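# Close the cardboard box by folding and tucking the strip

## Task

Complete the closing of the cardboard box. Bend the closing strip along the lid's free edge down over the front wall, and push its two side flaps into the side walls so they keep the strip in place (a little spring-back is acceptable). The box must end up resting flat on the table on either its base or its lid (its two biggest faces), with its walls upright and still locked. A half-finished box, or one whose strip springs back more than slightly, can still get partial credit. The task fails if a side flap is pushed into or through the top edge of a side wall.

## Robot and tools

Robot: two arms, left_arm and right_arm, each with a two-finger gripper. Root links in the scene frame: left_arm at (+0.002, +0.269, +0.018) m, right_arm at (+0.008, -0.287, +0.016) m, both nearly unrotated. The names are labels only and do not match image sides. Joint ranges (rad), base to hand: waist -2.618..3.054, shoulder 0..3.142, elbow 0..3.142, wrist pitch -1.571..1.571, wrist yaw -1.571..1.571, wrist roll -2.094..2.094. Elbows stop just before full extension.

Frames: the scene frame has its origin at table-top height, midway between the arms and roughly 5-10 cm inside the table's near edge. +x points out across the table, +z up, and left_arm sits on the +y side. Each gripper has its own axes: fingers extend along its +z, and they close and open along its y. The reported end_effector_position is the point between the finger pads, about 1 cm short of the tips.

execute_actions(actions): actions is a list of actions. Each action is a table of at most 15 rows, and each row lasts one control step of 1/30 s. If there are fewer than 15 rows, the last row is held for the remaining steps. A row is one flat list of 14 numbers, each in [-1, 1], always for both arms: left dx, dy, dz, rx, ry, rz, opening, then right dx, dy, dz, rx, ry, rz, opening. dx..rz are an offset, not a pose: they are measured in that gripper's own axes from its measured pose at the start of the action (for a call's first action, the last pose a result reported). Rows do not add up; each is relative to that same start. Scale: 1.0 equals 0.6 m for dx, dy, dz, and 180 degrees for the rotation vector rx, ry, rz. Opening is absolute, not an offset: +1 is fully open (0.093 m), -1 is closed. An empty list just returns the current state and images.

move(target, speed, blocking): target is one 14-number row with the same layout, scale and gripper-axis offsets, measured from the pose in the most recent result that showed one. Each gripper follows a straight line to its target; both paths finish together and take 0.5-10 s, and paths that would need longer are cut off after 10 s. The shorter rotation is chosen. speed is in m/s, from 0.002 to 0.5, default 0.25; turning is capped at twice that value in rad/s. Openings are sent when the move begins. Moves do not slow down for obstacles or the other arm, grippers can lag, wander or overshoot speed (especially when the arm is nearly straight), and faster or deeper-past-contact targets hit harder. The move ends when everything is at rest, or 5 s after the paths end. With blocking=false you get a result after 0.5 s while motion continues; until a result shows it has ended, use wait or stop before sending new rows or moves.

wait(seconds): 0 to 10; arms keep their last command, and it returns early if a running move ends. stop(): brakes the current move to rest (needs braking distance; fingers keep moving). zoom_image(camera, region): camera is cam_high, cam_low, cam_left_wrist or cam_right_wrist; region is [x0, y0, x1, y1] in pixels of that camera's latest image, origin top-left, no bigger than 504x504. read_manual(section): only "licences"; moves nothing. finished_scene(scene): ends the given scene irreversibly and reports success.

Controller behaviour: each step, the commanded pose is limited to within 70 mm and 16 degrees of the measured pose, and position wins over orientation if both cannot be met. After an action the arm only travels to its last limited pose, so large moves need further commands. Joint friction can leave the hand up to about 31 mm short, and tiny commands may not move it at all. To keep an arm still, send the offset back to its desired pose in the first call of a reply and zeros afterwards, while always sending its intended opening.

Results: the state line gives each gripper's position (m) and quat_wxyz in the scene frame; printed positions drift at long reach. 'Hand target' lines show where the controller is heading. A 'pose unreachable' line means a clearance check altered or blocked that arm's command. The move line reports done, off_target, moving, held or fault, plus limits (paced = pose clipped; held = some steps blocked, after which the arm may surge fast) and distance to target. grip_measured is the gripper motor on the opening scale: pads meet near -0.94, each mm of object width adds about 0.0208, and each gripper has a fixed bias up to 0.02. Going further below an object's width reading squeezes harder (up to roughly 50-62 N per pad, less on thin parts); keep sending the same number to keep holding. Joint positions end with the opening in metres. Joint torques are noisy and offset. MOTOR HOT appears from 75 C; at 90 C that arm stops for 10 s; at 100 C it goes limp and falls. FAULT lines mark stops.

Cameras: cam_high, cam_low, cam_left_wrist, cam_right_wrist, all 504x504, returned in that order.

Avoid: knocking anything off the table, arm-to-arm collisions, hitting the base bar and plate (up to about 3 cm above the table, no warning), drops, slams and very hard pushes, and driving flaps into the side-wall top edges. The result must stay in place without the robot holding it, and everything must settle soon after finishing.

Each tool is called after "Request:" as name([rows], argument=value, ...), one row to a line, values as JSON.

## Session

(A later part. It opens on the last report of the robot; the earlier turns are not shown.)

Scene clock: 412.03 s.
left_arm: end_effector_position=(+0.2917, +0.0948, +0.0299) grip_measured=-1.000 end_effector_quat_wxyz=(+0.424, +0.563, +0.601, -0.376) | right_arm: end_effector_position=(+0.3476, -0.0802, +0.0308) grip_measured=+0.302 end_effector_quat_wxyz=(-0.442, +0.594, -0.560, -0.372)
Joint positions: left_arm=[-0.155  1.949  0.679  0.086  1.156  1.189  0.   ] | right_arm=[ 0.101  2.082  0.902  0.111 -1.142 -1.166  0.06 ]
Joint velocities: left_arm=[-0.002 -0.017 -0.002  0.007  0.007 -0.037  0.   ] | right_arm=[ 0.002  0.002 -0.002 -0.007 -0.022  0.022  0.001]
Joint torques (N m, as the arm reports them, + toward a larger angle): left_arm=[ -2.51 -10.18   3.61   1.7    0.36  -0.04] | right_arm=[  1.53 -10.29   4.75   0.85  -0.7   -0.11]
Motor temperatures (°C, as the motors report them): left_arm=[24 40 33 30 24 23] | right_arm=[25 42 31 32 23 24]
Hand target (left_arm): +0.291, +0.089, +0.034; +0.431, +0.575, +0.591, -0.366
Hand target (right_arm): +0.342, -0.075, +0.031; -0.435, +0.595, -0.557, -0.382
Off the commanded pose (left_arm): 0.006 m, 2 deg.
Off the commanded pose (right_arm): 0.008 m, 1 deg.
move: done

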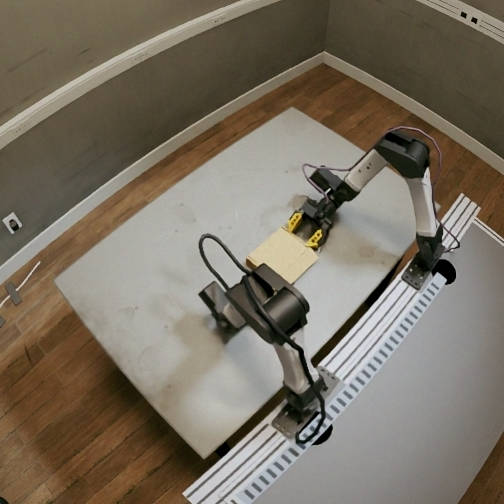

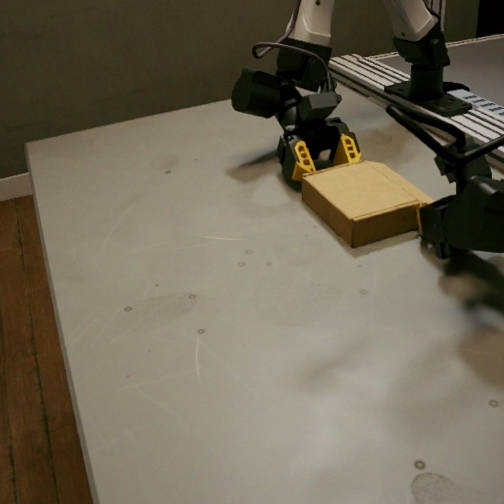

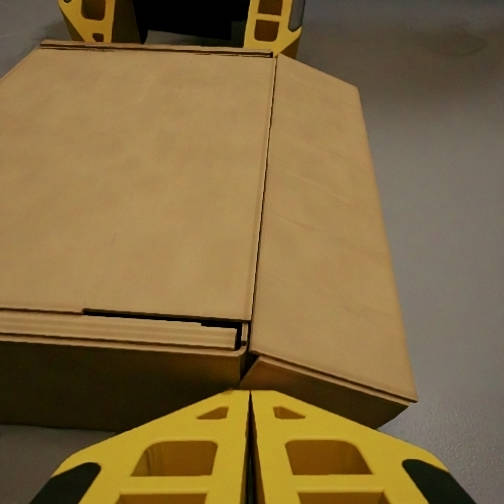

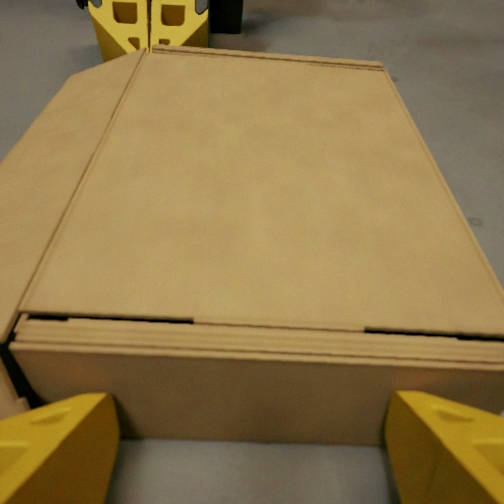

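Request:
move(target=[0.03,-0.04,-0.09,0,0,0,-1, 0,0,0,0,0,0,0.3], speed=0.06)

Scene clock: 421.33 s.
left_arm: end_effector_position=(+0.2572, +0.1476, +0.0287) grip_measured=-1.000 end_effector_quat_wxyz=(+0.419, +0.565, +0.601, -0.381) | right_arm: end_effector_position=(+0.3486, -0.0811, +0.0308) grip_measured=+0.302 end_effector_quat_wxyz=(-0.443, +0.594, -0.561, -0.370)
Joint positions: left_arm=[ 0.053  1.949  0.713 -0.474  1.182  1.747  0.   ] | right_arm=[ 0.098  2.082  0.902  0.114 -1.141 -1.166  0.06 ]
Joint velocities: left_arm=[-0.027 -0.002 -0.017 -0.051 -0.022 -0.051  0.   ] | right_arm=[ 0.007 -0.007  0.007 -0.022 -0.007  0.007 -0.   ]
Joint torques (N m, as the arm reports them, + toward a larger angle): left_arm=[-0.04 -7.87  5.68 -0.07  0.58  0.12] | right_arm=[  0.45 -10.15   4.72   1.01  -0.62  -0.06]
Motor temperatures (°C, as the motors report them): left_arm=[24 41 33 30 25 23] | right_arm=[25 42 31 32 23 24]
Hand target (left_arm): +0.262, +0.150, +0.031; +0.421, +0.565, +0.600, -0.378
Hand target (right_arm): +0.348, -0.080, +0.031; -0.442, +0.594, -0.560, -0.372
Off the commanded pose (left_arm): 0.007 m, 1 deg.
Off the commanded pose (right_arm): 0.001 m, 0 deg.
move: done

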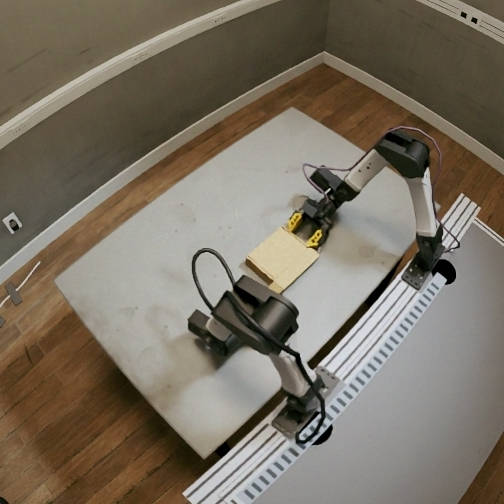

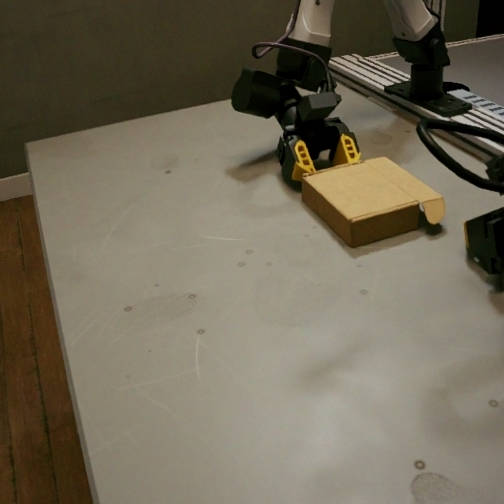

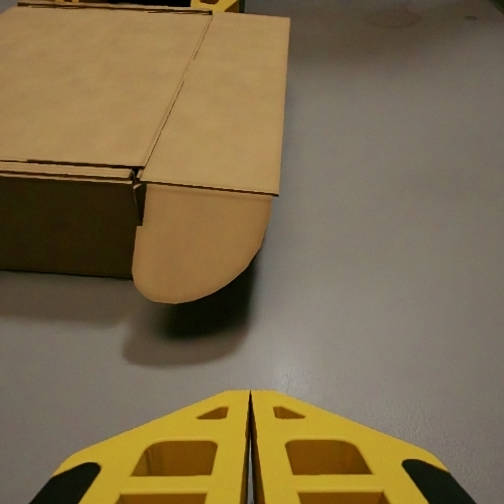

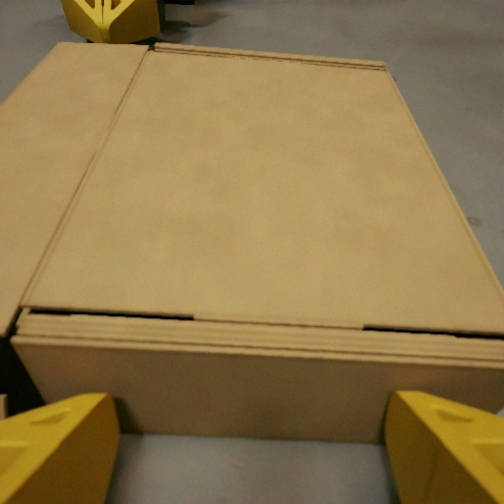

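Request:
move(target=[0,0.035,0,0,0,0,-1, 0.022,0,-0.07,0,0,0,-1], speed=0.06)

Request:
move(target=[0,0,0,0,0,0,-1, -0.01,0.13,0,0,0,0,-1], speed=0.06)

Scene clock: 432.20 s.
left_arm: end_effector_position=(+0.2770, +0.1504, +0.0326) grip_measured=-1.000 end_effector_quat_wxyz=(+0.428, +0.570, +0.596, -0.369) | right_arm: end_effector_position=(+0.3441, -0.1247, +0.0293) grip_measured=-0.972 end_effector_quat_wxyz=(-0.439, +0.597, -0.562, -0.367)
Joint positions: left_arm=[ 0.053  1.968  0.779 -0.479  1.182  1.737  0.   ] | right_arm=[-0.03   2.082  0.961 -0.235 -1.176 -1.48   0.   ]
Joint velocities: left_arm=[ 0.007  0.012 -0.027  0.037 -0.007 -0.095  0.   ] | right_arm=[ 0.002 -0.007  0.002 -0.037  0.007 -0.095  0.   ]
Joint torques (N m, as the arm reports them, + toward a larger angle): left_arm=[-1.15 -6.32  5.93  0.    0.57  0.  ] | right_arm=[-0.19 -9.46  5.8   0.36 -0.73 -0.14]
Motor temperatures (°C, as the motors report them): left_arm=[24 40 33 29 25 23] | right_arm=[25 42 31 32 23 24]
Hand target (left_arm): +0.278, +0.149, +0.029; +0.419, +0.564, +0.601, -0.380
Hand target (right_arm): +0.348, -0.126, +0.031; -0.441, +0.596, -0.561, -0.369
Off the commanded pose (left_arm): 0.004 m, 2 deg.
Off the commanded pose (right_arm): 0.005 m, 1 deg.
move: done

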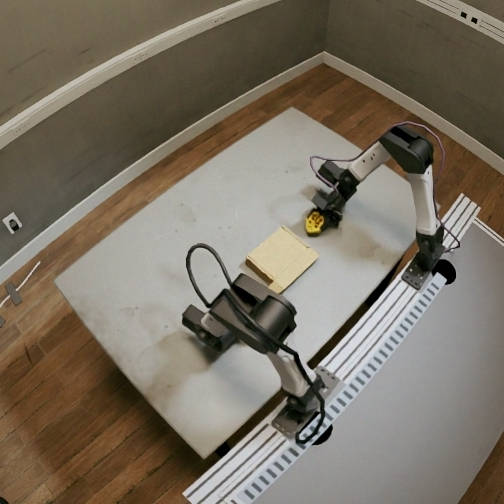

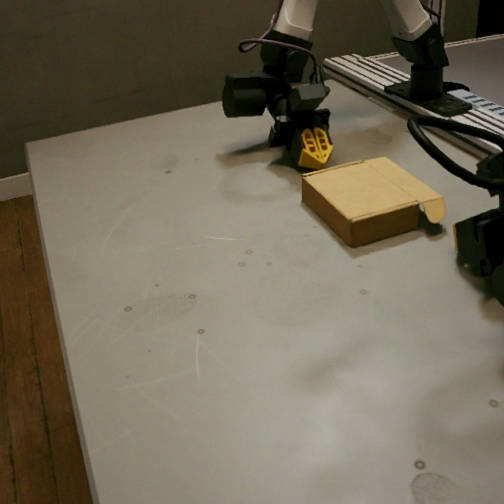

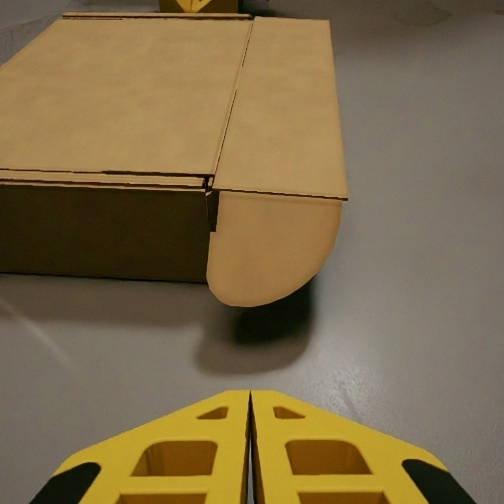

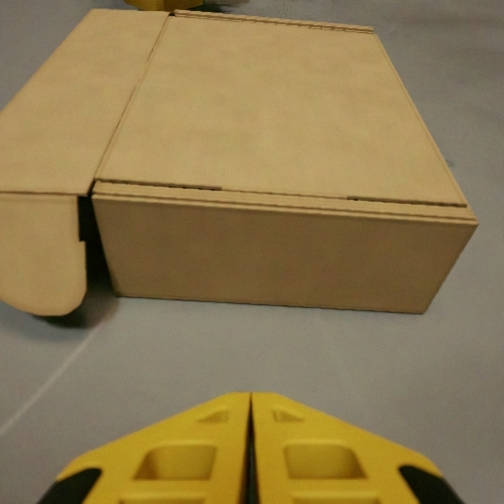

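Scene clock: 433.77 s.
left_arm: end_effector_position=(+0.2770, +0.1504, +0.0326) grip_measured=-1.000 end_effector_quat_wxyz=(+0.428, +0.570, +0.596, -0.369) | right_arm: end_effector_position=(+0.2754, -0.1261, +0.0280) grip_measured=-0.972 end_effector_quat_wxyz=(-0.444, +0.594, -0.564, -0.362)
Joint positions: left_arm=[ 0.053  1.968  0.779 -0.479  1.182  1.737  0.   ] | right_arm=[-0.03   1.909  0.633 -0.043 -1.176 -1.45   0.   ]
Joint velocities: left_arm=[-0.007  0.002 -0.002 -0.022  0.007  0.007  0.   ] | right_arm=[ 0.007  0.002 -0.002  0.037  0.022 -0.007  0.   ]
Joint torques (N m, as the arm reports them, + toward a larger angle): left_arm=[-0.76 -8.34  4.4   0.27  0.55  0.06] | right_arm=[ 1.7  -8.54  2.24  0.67 -0.62  0.02]
Motor temperatures (°C, as the motors report them): left_arm=[24 40 33 29 25 23] | right_arm=[25 42 31 32 23 24]
Hand target (left_arm): +0.277, +0.150, +0.033; +0.428, +0.570, +0.596, -0.369
Hand target (right_arm): +0.266, -0.122, +0.027; -0.439, +0.597, -0.562, -0.367
Off the commanded pose (left_arm): 0.000 m, 0 deg.
Off the commanded pose (right_arm): 0.011 m, 1 deg.
move: off_target (right_arm)

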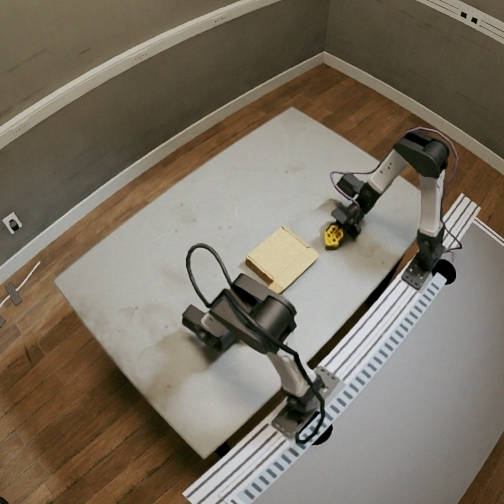

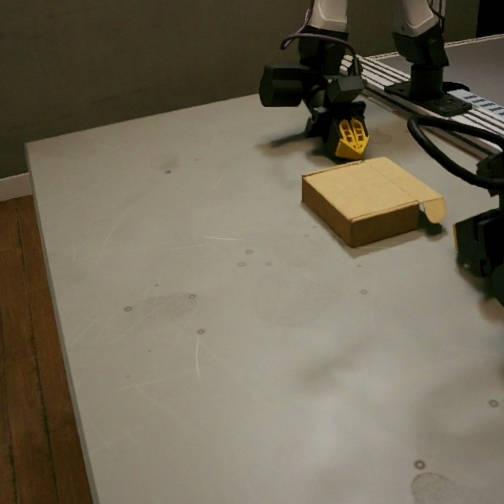

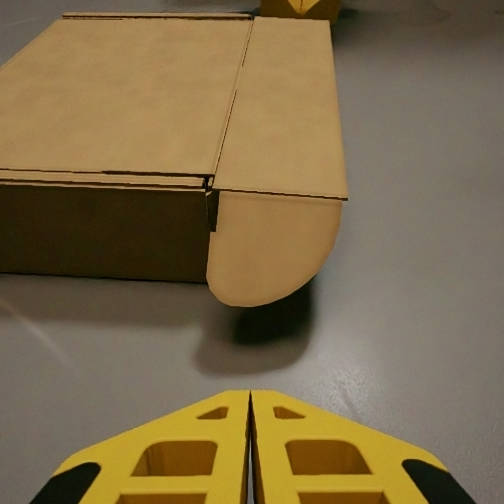

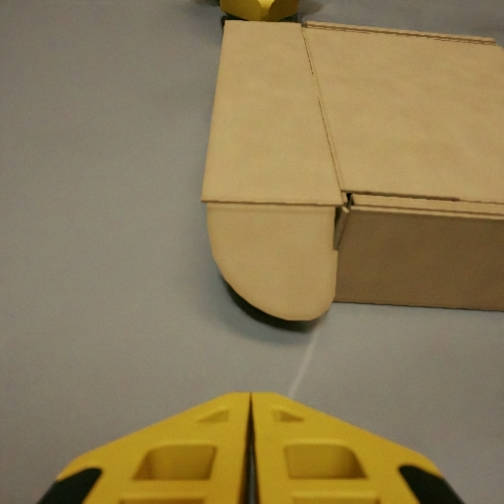

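Request:
move(target=[-0.036,-0.022,0.115,0,0,0,-1, -0.036,-0.005,0.1,0,0,0,-1], speed=0.04)

Request:
move(target=[0.03,0,-0.09,0,0,0,-1, 0.03,0,-0.09,0,0,0,-1], speed=0.06)

Scene clock: 450.47 s.
left_arm: end_effector_position=(+0.2802, +0.0823, +0.0256) grip_measured=-1.000 end_effector_quat_wxyz=(+0.431, +0.563, +0.605, -0.362) | right_arm: end_effector_position=(+0.2961, -0.0664, +0.0418) grip_measured=-0.972 end_effector_quat_wxyz=(-0.466, +0.590, -0.559, -0.350)
Joint positions: left_arm=[-0.211  1.925  0.567  0.33   1.108  1.038  0.   ] | right_arm=[ 0.185  1.924  0.584  0.521 -1.069 -0.946  0.   ]
Joint velocities: left_arm=[-0.002  0.007  0.002 -0.037 -0.081 -0.081  0.   ] | right_arm=[-0.012 -0.002 -0.012  0.081  0.022  0.022  0.   ]
Joint torques (N m, as the arm reports them, + toward a larger angle): left_arm=[-2.29 -9.1   2.5   1.71  0.57  0.01] | right_arm=[ 2.41 -6.81  2.28  1.47 -0.48 -0.01]
Motor temperatures (°C, as the motors report them): left_arm=[24 40 32 28 25 23] | right_arm=[25 41 30 31 23 24]
Hand target (left_arm): +0.272, +0.077, +0.028; +0.431, +0.568, +0.597, -0.367
Hand target (right_arm): +0.280, -0.062, +0.031; -0.448, +0.591, -0.563, -0.363
Off the commanded pose (left_arm): 0.012 m, 2 deg.
Off the commanded pose (right_arm): 0.021 m, 3 deg.
move: off_target (left_arm, right_arm)

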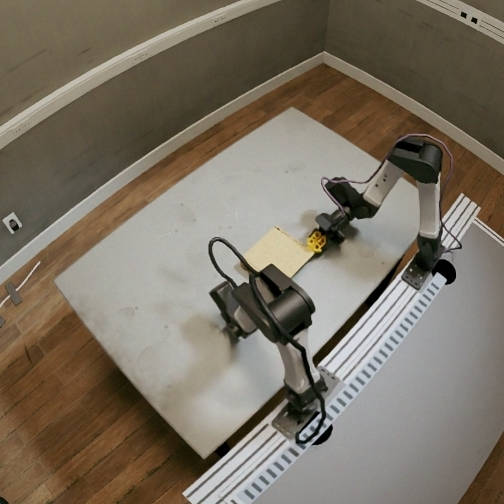

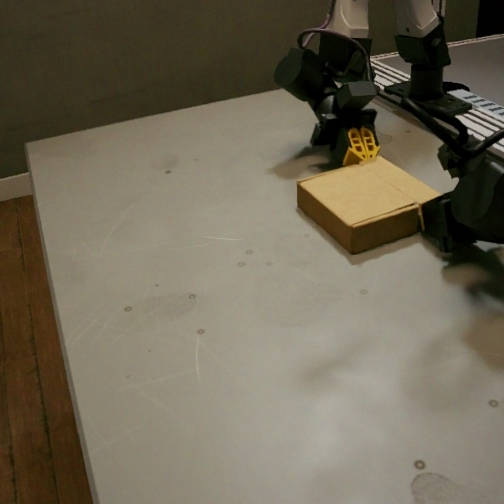

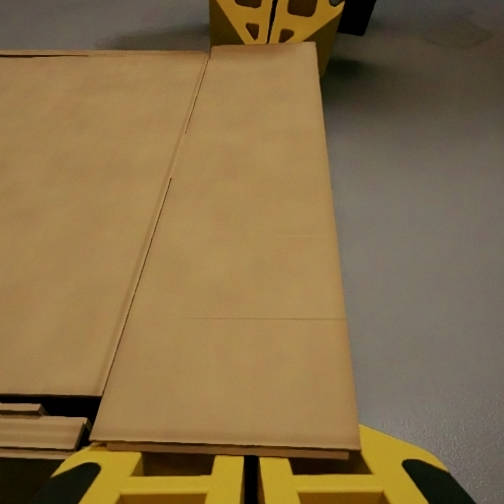

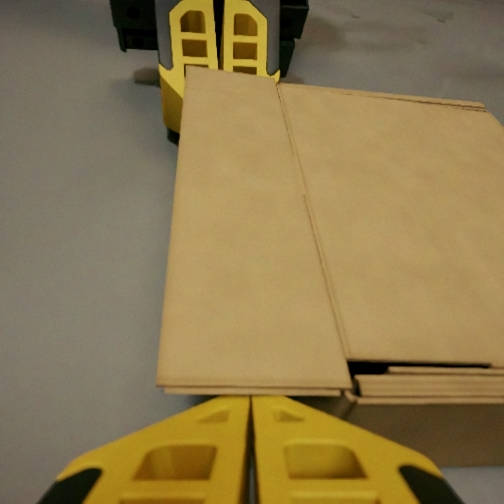

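Scene clock: 452.10 s.
left_arm: end_effector_position=(+0.2686, +0.1376, +0.0254) grip_measured=-1.000 end_effector_quat_wxyz=(+0.426, +0.566, +0.606, -0.363) | right_arm: end_effector_position=(+0.2873, -0.1228, +0.0352) grip_measured=-0.972 end_effector_quat_wxyz=(-0.457, +0.593, -0.563, -0.350)
Joint positions: left_arm=[ 0.004  1.925  0.669 -0.25   1.17   1.556  0.   ] | right_arm=[-0.017  1.891  0.633  0.046 -1.168 -1.364  0.   ]
Joint velocities: left_arm=[ 0.007 -0.017  0.002 -0.066  0.022  0.037  0.   ] | right_arm=[-0.012  0.007  0.002 -0.037  0.022 -0.066  0.   ]
Joint torques (N m, as the arm reports them, + toward a larger angle): left_arm=[-0.17 -7.67  5.86  0.36  0.63  0.12] | right_arm=[-0.41 -8.24  5.38  0.63 -0.75 -0.1 ]
Motor temperatures (°C, as the motors report them): left_arm=[24 40 32 28 25 23] | right_arm=[25 41 30 31 23 24]
Hand target (left_arm): +0.273, +0.139, +0.028; +0.428, +0.565, +0.605, -0.363
Hand target (right_arm): +0.293, -0.124, +0.041; -0.463, +0.593, -0.560, -0.348
Off the commanded pose (left_arm): 0.007 m, 1 deg.
Off the commanded pose (right_arm): 0.009 m, 1 deg.
move: done

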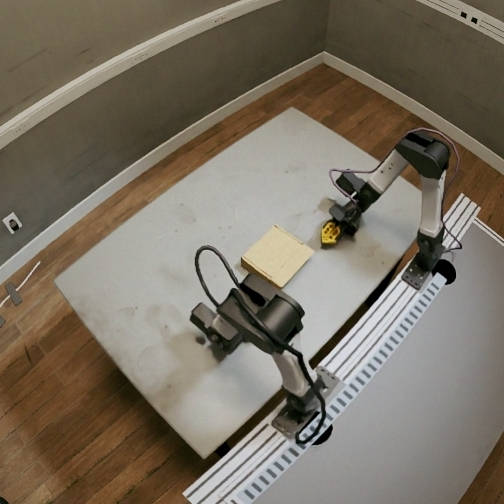

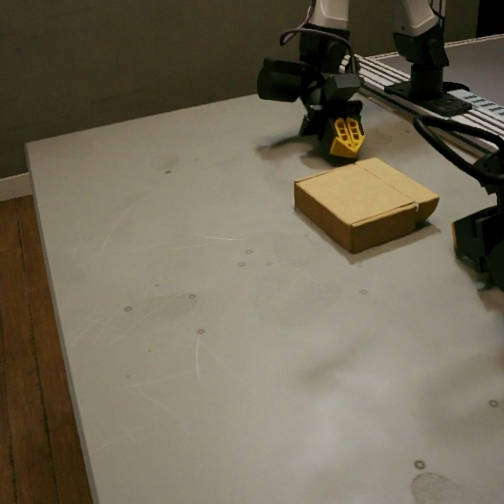

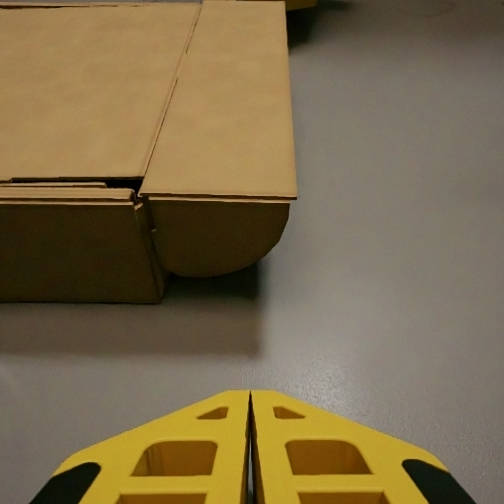

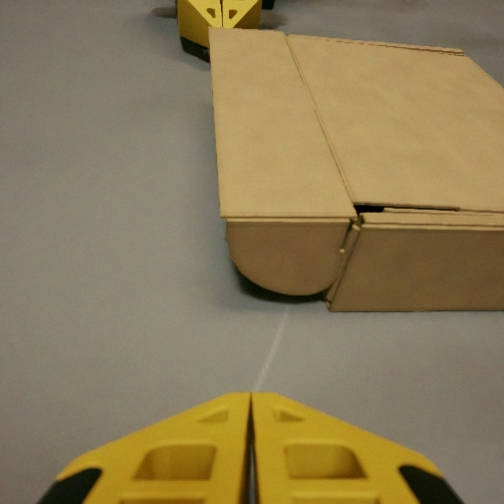

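Request:
move(target=[-0.012,0.133,0.05,0,0,0,0.3, 0,0.108,0,0.186,0.026,0.066,-1], speed=0.1)

Scene clock: 466.90 s.
left_arm: end_effector_position=(+0.3478, +0.1187, +0.0310) grip_measured=+0.298 end_effector_quat_wxyz=(+0.431, +0.562, +0.606, -0.362) | right_arm: end_effector_position=(+0.2366, -0.1176, +0.0387) grip_measured=-0.972 end_effector_quat_wxyz=(+0.489, -0.446, +0.712, +0.235)
Joint positions: left_arm=[-0.074  2.073  0.941 -0.164  1.162  1.331  0.059] | right_arm=[ 0.233  1.607  0.032  1.017 -0.628 -0.5    0.   ]
Joint velocities: left_arm=[-0.007 -0.002 -0.002 -0.022 -0.037 -0.066 -0.   ] | right_arm=[ 0.007 -0.042 -0.007 -0.081  0.007 -0.007  0.   ]
Joint torques (N m, as the arm reports them, + toward a larger angle): left_arm=[-1.59 -8.2   6.79  1.16  0.44 -0.02] | right_arm=[ 1.4  -4.87  1.97  1.69 -0.23 -0.02]
Motor temperatures (°C, as the motors report them): left_arm=[24 40 33 28 25 23] | right_arm=[25 40 31 32 23 24]
Hand target (left_arm): +0.351, +0.115, +0.025; +0.427, +0.565, +0.606, -0.362
Hand target (right_arm): +0.225, -0.119, +0.030; +0.470, -0.444, +0.725, +0.238
Off the commanded pose (left_arm): 0.009 m, 1 deg.
Off the commanded pose (right_arm): 0.019 m, 10 deg.
joint sent to its limit (right arm) — the command would take joint 3 (elbow) past its lower limit, so that joint was sent only as far as its limit.
move: off_target (right_arm)

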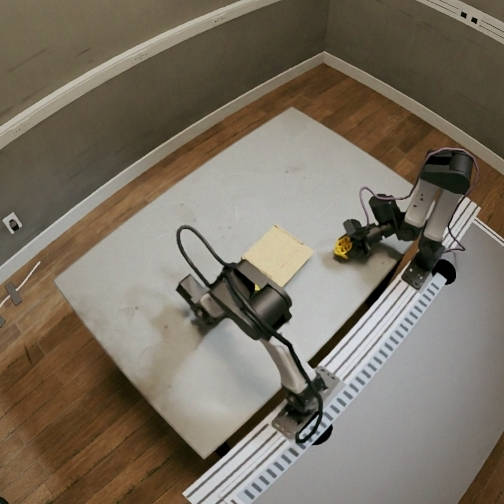

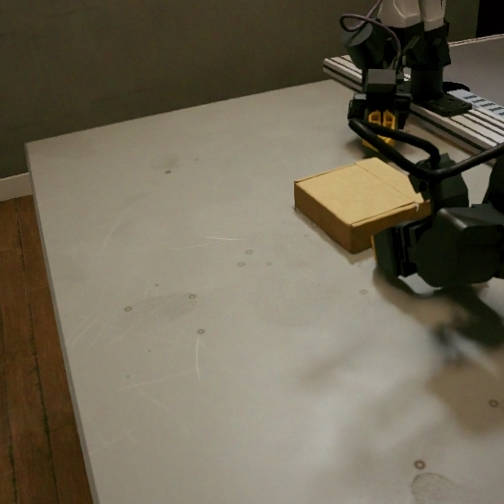

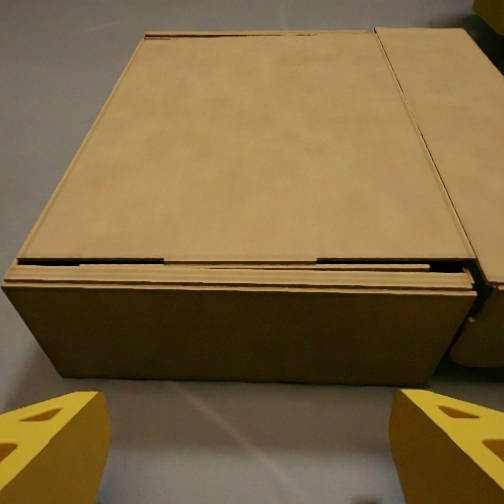

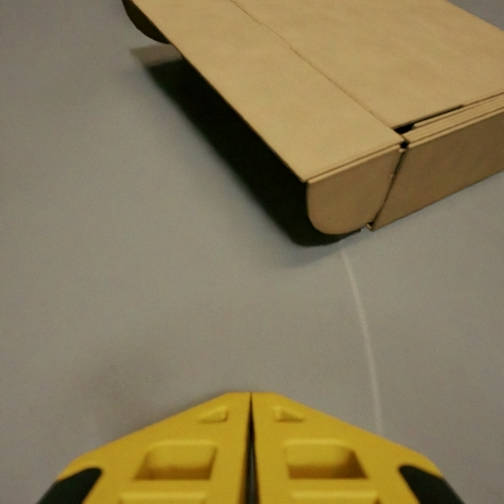

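Request:
move(target=[-0.008,0.025,0.03,0,0,0,0.3, -0.071,0.123,0.183,0,0,0,-1], speed=0.08)

Scene clock: 475.23 s.
left_arm: end_effector_position=(+0.3616, +0.1057, +0.0388) grip_measured=+0.298 end_effector_quat_wxyz=(+0.437, +0.560, +0.605, -0.360) | right_arm: end_effector_position=(+0.2269, +0.0173, +0.0307) grip_measured=-0.972 end_effector_quat_wxyz=(+0.496, -0.439, +0.708, +0.245)
Joint positions: left_arm=[-0.113  2.073  0.963 -0.073  1.154  1.22   0.059] | right_arm=[ 0.86   1.972  0.282  1.272 -0.08  -0.169  0.   ]
Joint velocities: left_arm=[ 0.017  0.017 -0.017 -0.037  0.037  0.007 -0.   ] | right_arm=[-0.007 -0.007 -0.002 -0.051  0.051  0.066  0.   ]
Joint torques (N m, as the arm reports them, + toward a larger angle): left_arm=[-1.56 -7.86  7.12  1.38  0.45 -0.02] | right_arm=[ 1.53 -5.74  4.31  2.03 -0.08 -0.05]
Motor temperatures (°C, as the motors report them): left_arm=[24 40 33 28 25 23] | right_arm=[25 39 30 33 23 24]
Hand target (left_arm): +0.365, +0.102, +0.030; +0.431, +0.562, +0.606, -0.362
Hand target (right_arm): +0.227, +0.023, +0.026; +0.490, -0.440, +0.712, +0.243
Off the commanded pose (left_arm): 0.010 m, 1 deg.
Off the commanded pose (right_arm): 0.008 m, 2 deg.
move: done

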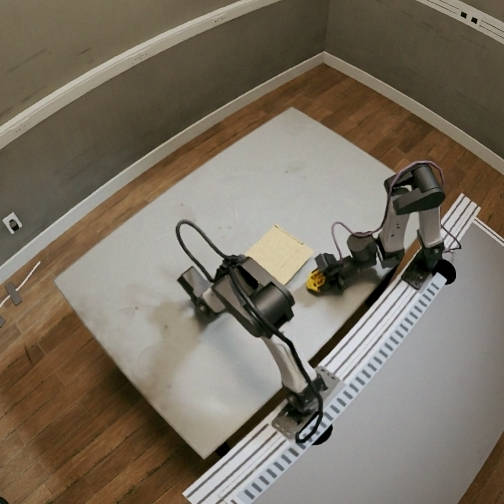

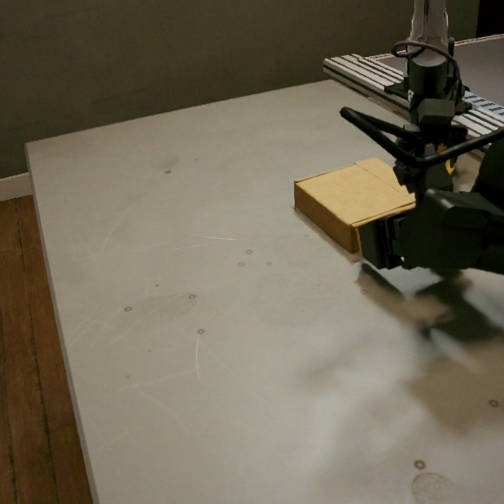

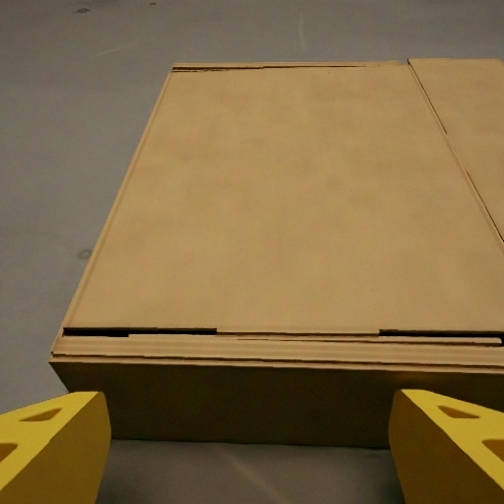

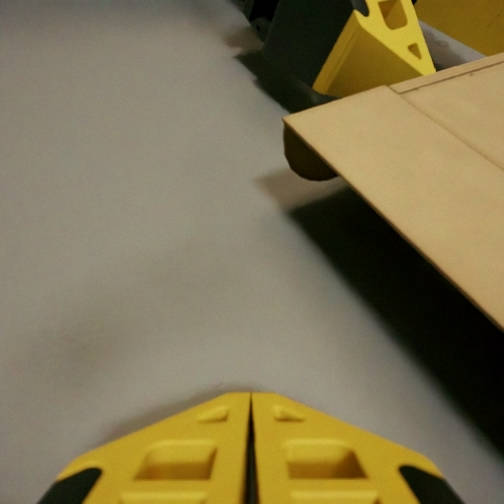

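Request:
move(target=[0,0,0.01,0,0,0,0.3, -0.031,-0.041,0.10,0,0,0,-1], speed=0.05)

Request:
move(target=[0,0,0.01,0,0,0,0.3, -0.027,0.033,0.052,0,0,0,-1], speed=0.04)

Scene clock: 483.33 s.
left_arm: end_effector_position=(+0.3728, +0.1065, +0.0414) grip_measured=+0.298 end_effector_quat_wxyz=(+0.453, +0.564, +0.600, -0.340) | right_arm: end_effector_position=(+0.2671, +0.0540, +0.0245) grip_measured=-0.972 end_effector_quat_wxyz=(+0.489, -0.442, +0.710, +0.247)
Joint positions: left_arm=[-0.113  2.073  0.963  0.005  1.141  1.186  0.059] | right_arm=[ 0.82   2.062  0.509  1.119 -0.126 -0.185  0.   ]
Joint velocities: left_arm=[ 0.012 -0.002  0.002  0.037  0.022 -0.066 -0.001] | right_arm=[-0.002 -0.002  0.017  0.051 -0.022 -0.051  0.   ]
Joint torques (N m, as the arm reports them, + toward a larger angle): left_arm=[ -2.08 -10.29   5.09   0.99   0.59  -0.02] | right_arm=[-0.73 -7.38  6.2   2.05 -0.18 -0.13]
Motor temperatures (°C, as the motors report them): left_arm=[24 40 34 28 25 23] | right_arm=[25 38 31 35 23 24]
Hand target (left_arm): +0.362, +0.100, +0.037; +0.437, +0.560, +0.605, -0.359
Hand target (right_arm): +0.279, +0.059, +0.026; +0.497, -0.439, +0.708, +0.244
Off the commanded pose (left_arm): 0.013 m, 3 deg.
Off the commanded pose (right_arm): 0.014 m, 1 deg.
move: off_target (left_arm, right_arm)

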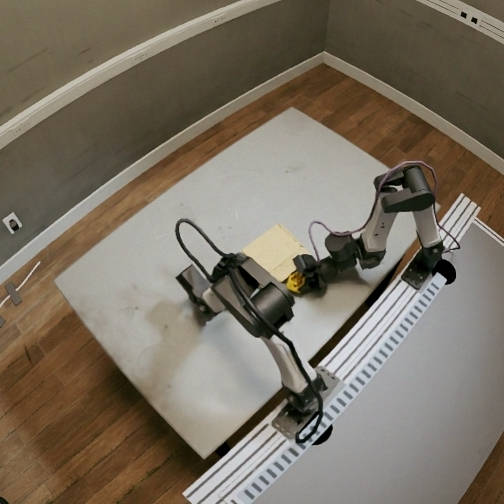

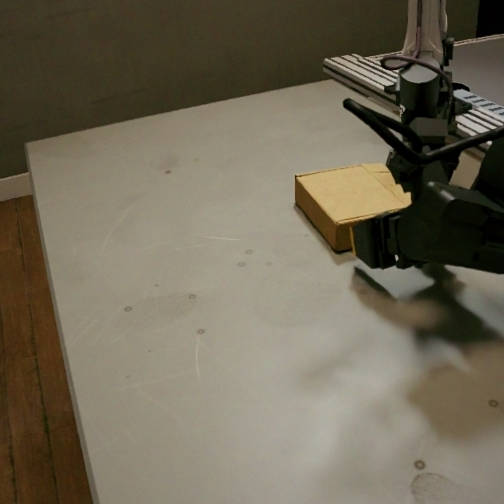

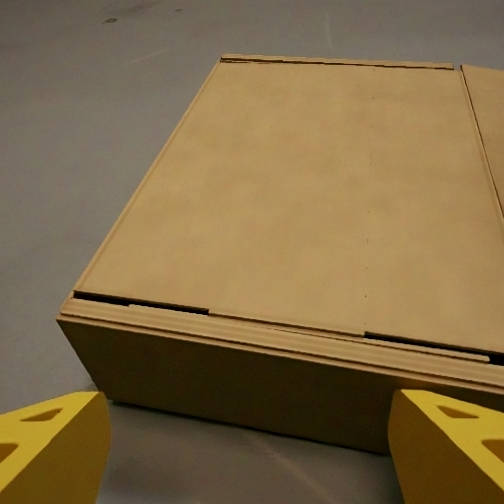

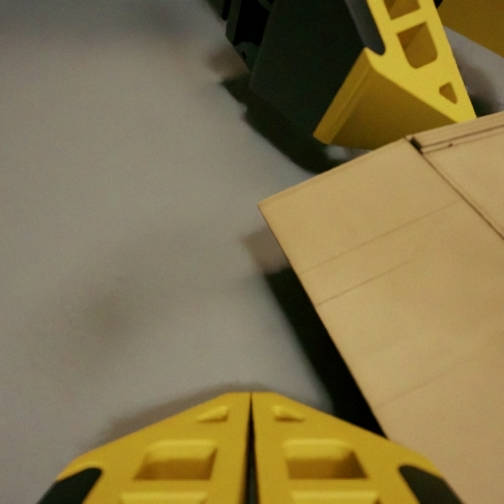

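Scene clock: 484.60 s.
left_arm: end_effector_position=(+0.3758, +0.1047, +0.0434) grip_measured=+0.298 end_effector_quat_wxyz=(+0.457, +0.562, +0.600, -0.339) | right_arm: end_effector_position=(+0.2678, +0.0890, +0.0328) grip_measured=-0.972 end_effector_quat_wxyz=(+0.500, -0.438, +0.704, +0.251)
Joint positions: left_arm=[-0.117  2.073  0.963  0.034  1.141  1.161  0.059] | right_arm=[ 0.893  2.095  0.616  1.075 -0.059 -0.154  0.   ]
Joint velocities: left_arm=[-0.007 -0.012 -0.012 -0.007  0.022 -0.022 -0.001] | right_arm=[ 0.007 -0.017  0.002 -0.125 -0.007 -0.022  0.   ]
Joint torques (N m, as the arm reports them, + toward a larger angle): left_arm=[ -1.46 -10.19   5.29   1.55   0.43  -0.04] | right_arm=[ 1.62 -7.96  5.53  1.96 -0.08  0.02]
Motor temperatures (°C, as the motors report them): left_arm=[24 40 34 28 25 23] | right_arm=[25 38 31 35 23 24]
Hand target (left_arm): +0.374, +0.101, +0.039; +0.454, +0.564, +0.600, -0.340
Hand target (right_arm): +0.266, +0.094, +0.025; +0.489, -0.442, +0.710, +0.248
Off the commanded pose (left_arm): 0.006 m, 1 deg.
Off the commanded pose (right_arm): 0.009 m, 1 deg.
move: done

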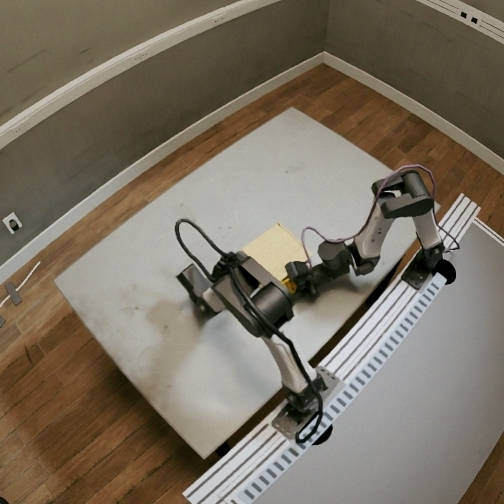

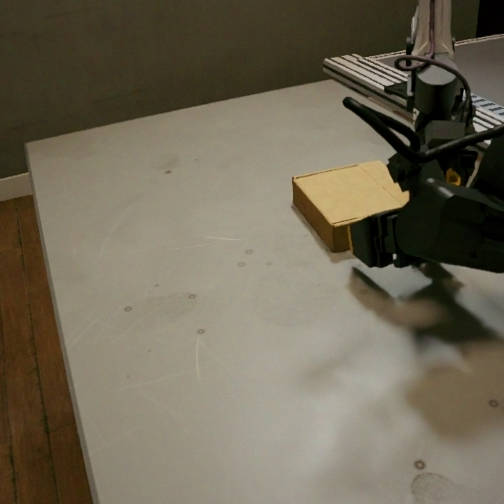

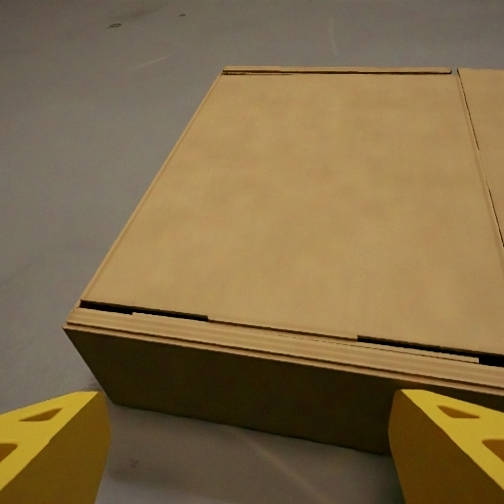

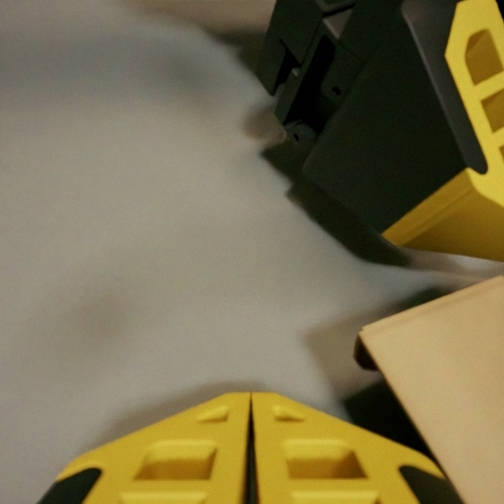

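Request:
move(target=[0.02,0.03,-0.02,0,0,0,1, -0.1,0,-0.08,0,0,0,-1], speed=0.06)

Request:
move(target=[-0.012,0,0.05,0,0,0,1, 0,-0.08,0,0,0.1,0,-1], speed=0.06)

Scene clock: 509.27 s.
left_arm: end_effector_position=(+0.3906, +0.1209, +0.0446) grip_measured=+0.988 end_effector_quat_wxyz=(+0.463, +0.567, +0.595, -0.331) | right_arm: end_effector_position=(+0.2618, +0.0784, +0.1203) grip_measured=-0.972 end_effector_quat_wxyz=(+0.518, -0.431, +0.693, +0.256)
Joint positions: left_arm=[-0.072  2.109  1.051 -0.091  1.156  1.266  0.093] | right_arm=[ 0.902  1.715  0.6    0.757 -0.048 -0.151  0.   ]
Joint velocities: left_arm=[ 0.007  0.012  0.012 -0.037 -0.095 -0.007 -0.001] | right_arm=[-0.002 -0.007 -0.002 -0.022 -0.051 -0.037  0.   ]
Joint torques (N m, as the arm reports them, + toward a larger angle): left_arm=[-0.22 -9.09  7.49  0.97  0.56  0.12] | right_arm=[ 1.43 -8.49  4.32  1.96 -0.06 -0.02]
Motor temperatures (°C, as the motors report them): left_arm=[24 42 33 28 25 23] | right_arm=[25 38 32 37 22 24]
Hand target (left_arm): +0.392, +0.123, +0.038; +0.457, +0.562, +0.600, -0.339
Hand target (right_arm): +0.252, +0.074, +0.107; +0.500, -0.438, +0.704, +0.251
Off the commanded pose (left_arm): 0.007 m, 1 deg.
Off the commanded pose (right_arm): 0.018 m, 3 deg.
move: off_target (right_arm)

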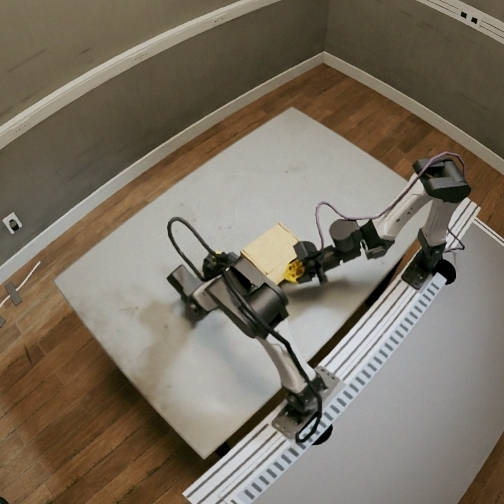

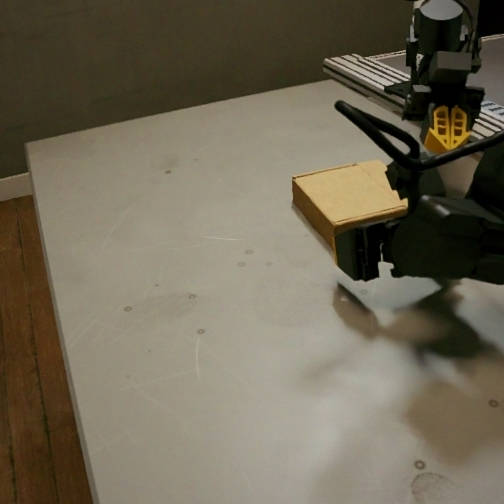

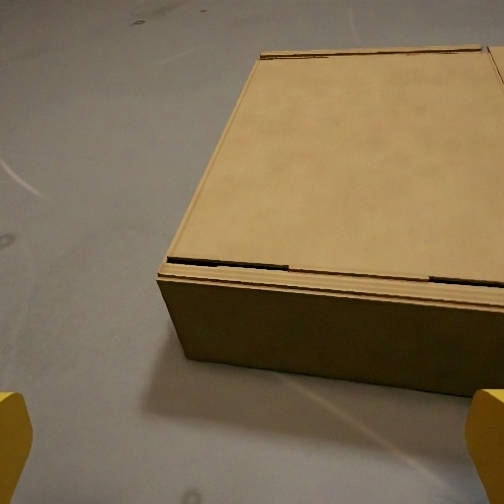

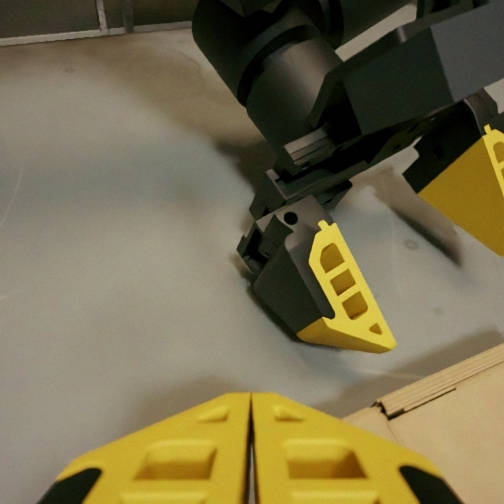

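Scene clock: 512.40 s.
left_arm: end_effector_position=(+0.4055, +0.0943, +0.0543) grip_measured=+0.988 end_effector_quat_wxyz=(+0.477, +0.570, +0.587, -0.321) | right_arm: end_effector_position=(+0.3023, +0.0551, +0.1227) grip_measured=-0.972 end_effector_quat_wxyz=(+0.409, -0.463, +0.765, +0.179)
Joint positions: left_arm=[-0.144  2.109  1.051  0.101  1.123  1.096  0.093] | right_arm=[ 0.791  1.662  0.893  0.106 -0.07  -0.23   0.   ]
Joint velocities: left_arm=[-0.012  0.002 -0.002  0.022  0.007  0.066  0.001] | right_arm=[-0.022 -0.017 -0.007  0.051  0.051 -0.037  0.   ]
Joint torques (N m, as the arm reports them, + toward a larger angle): left_arm=[ -1.68 -10.37   3.94   1.74   0.36  -0.01] | right_arm=[-0.36 -8.44  8.15  1.71 -0.25 -0.14]
Motor temperatures (°C, as the motors report them): left_arm=[24 42 33 29 25 23] | right_arm=[25 38 33 37 22 24]
Hand target (left_arm): +0.396, +0.091, +0.042; +0.463, +0.567, +0.595, -0.331
Hand target (right_arm): +0.305, +0.056, +0.124; +0.405, -0.466, +0.765, +0.181
Off the commanded pose (left_arm): 0.017 m, 2 deg.
Off the commanded pose (right_arm): 0.002 m, 1 deg.
move: off_target (left_arm)

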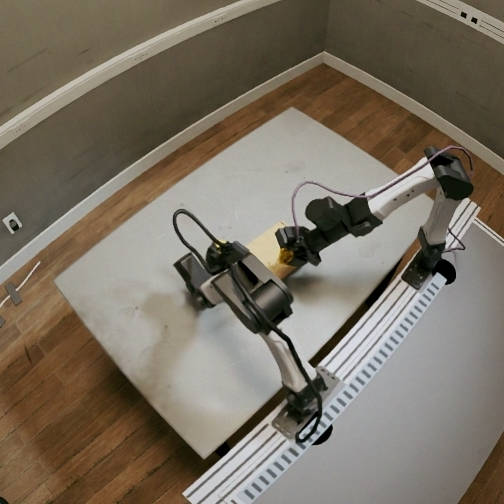

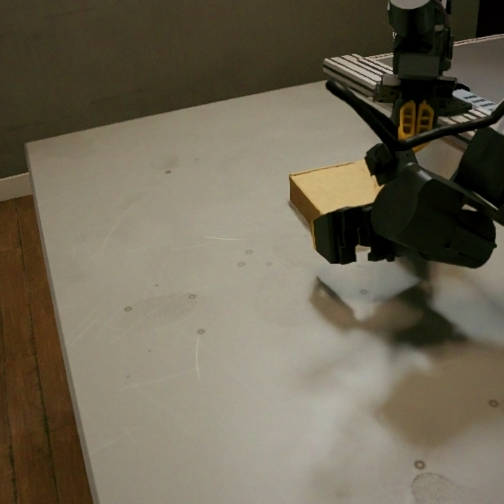

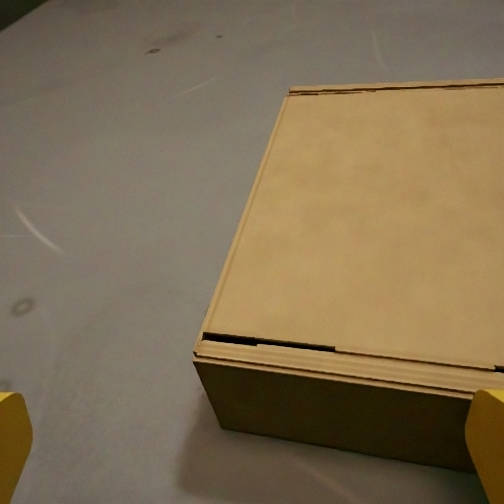

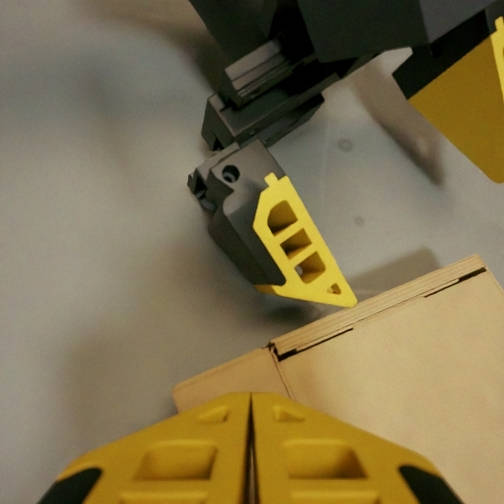

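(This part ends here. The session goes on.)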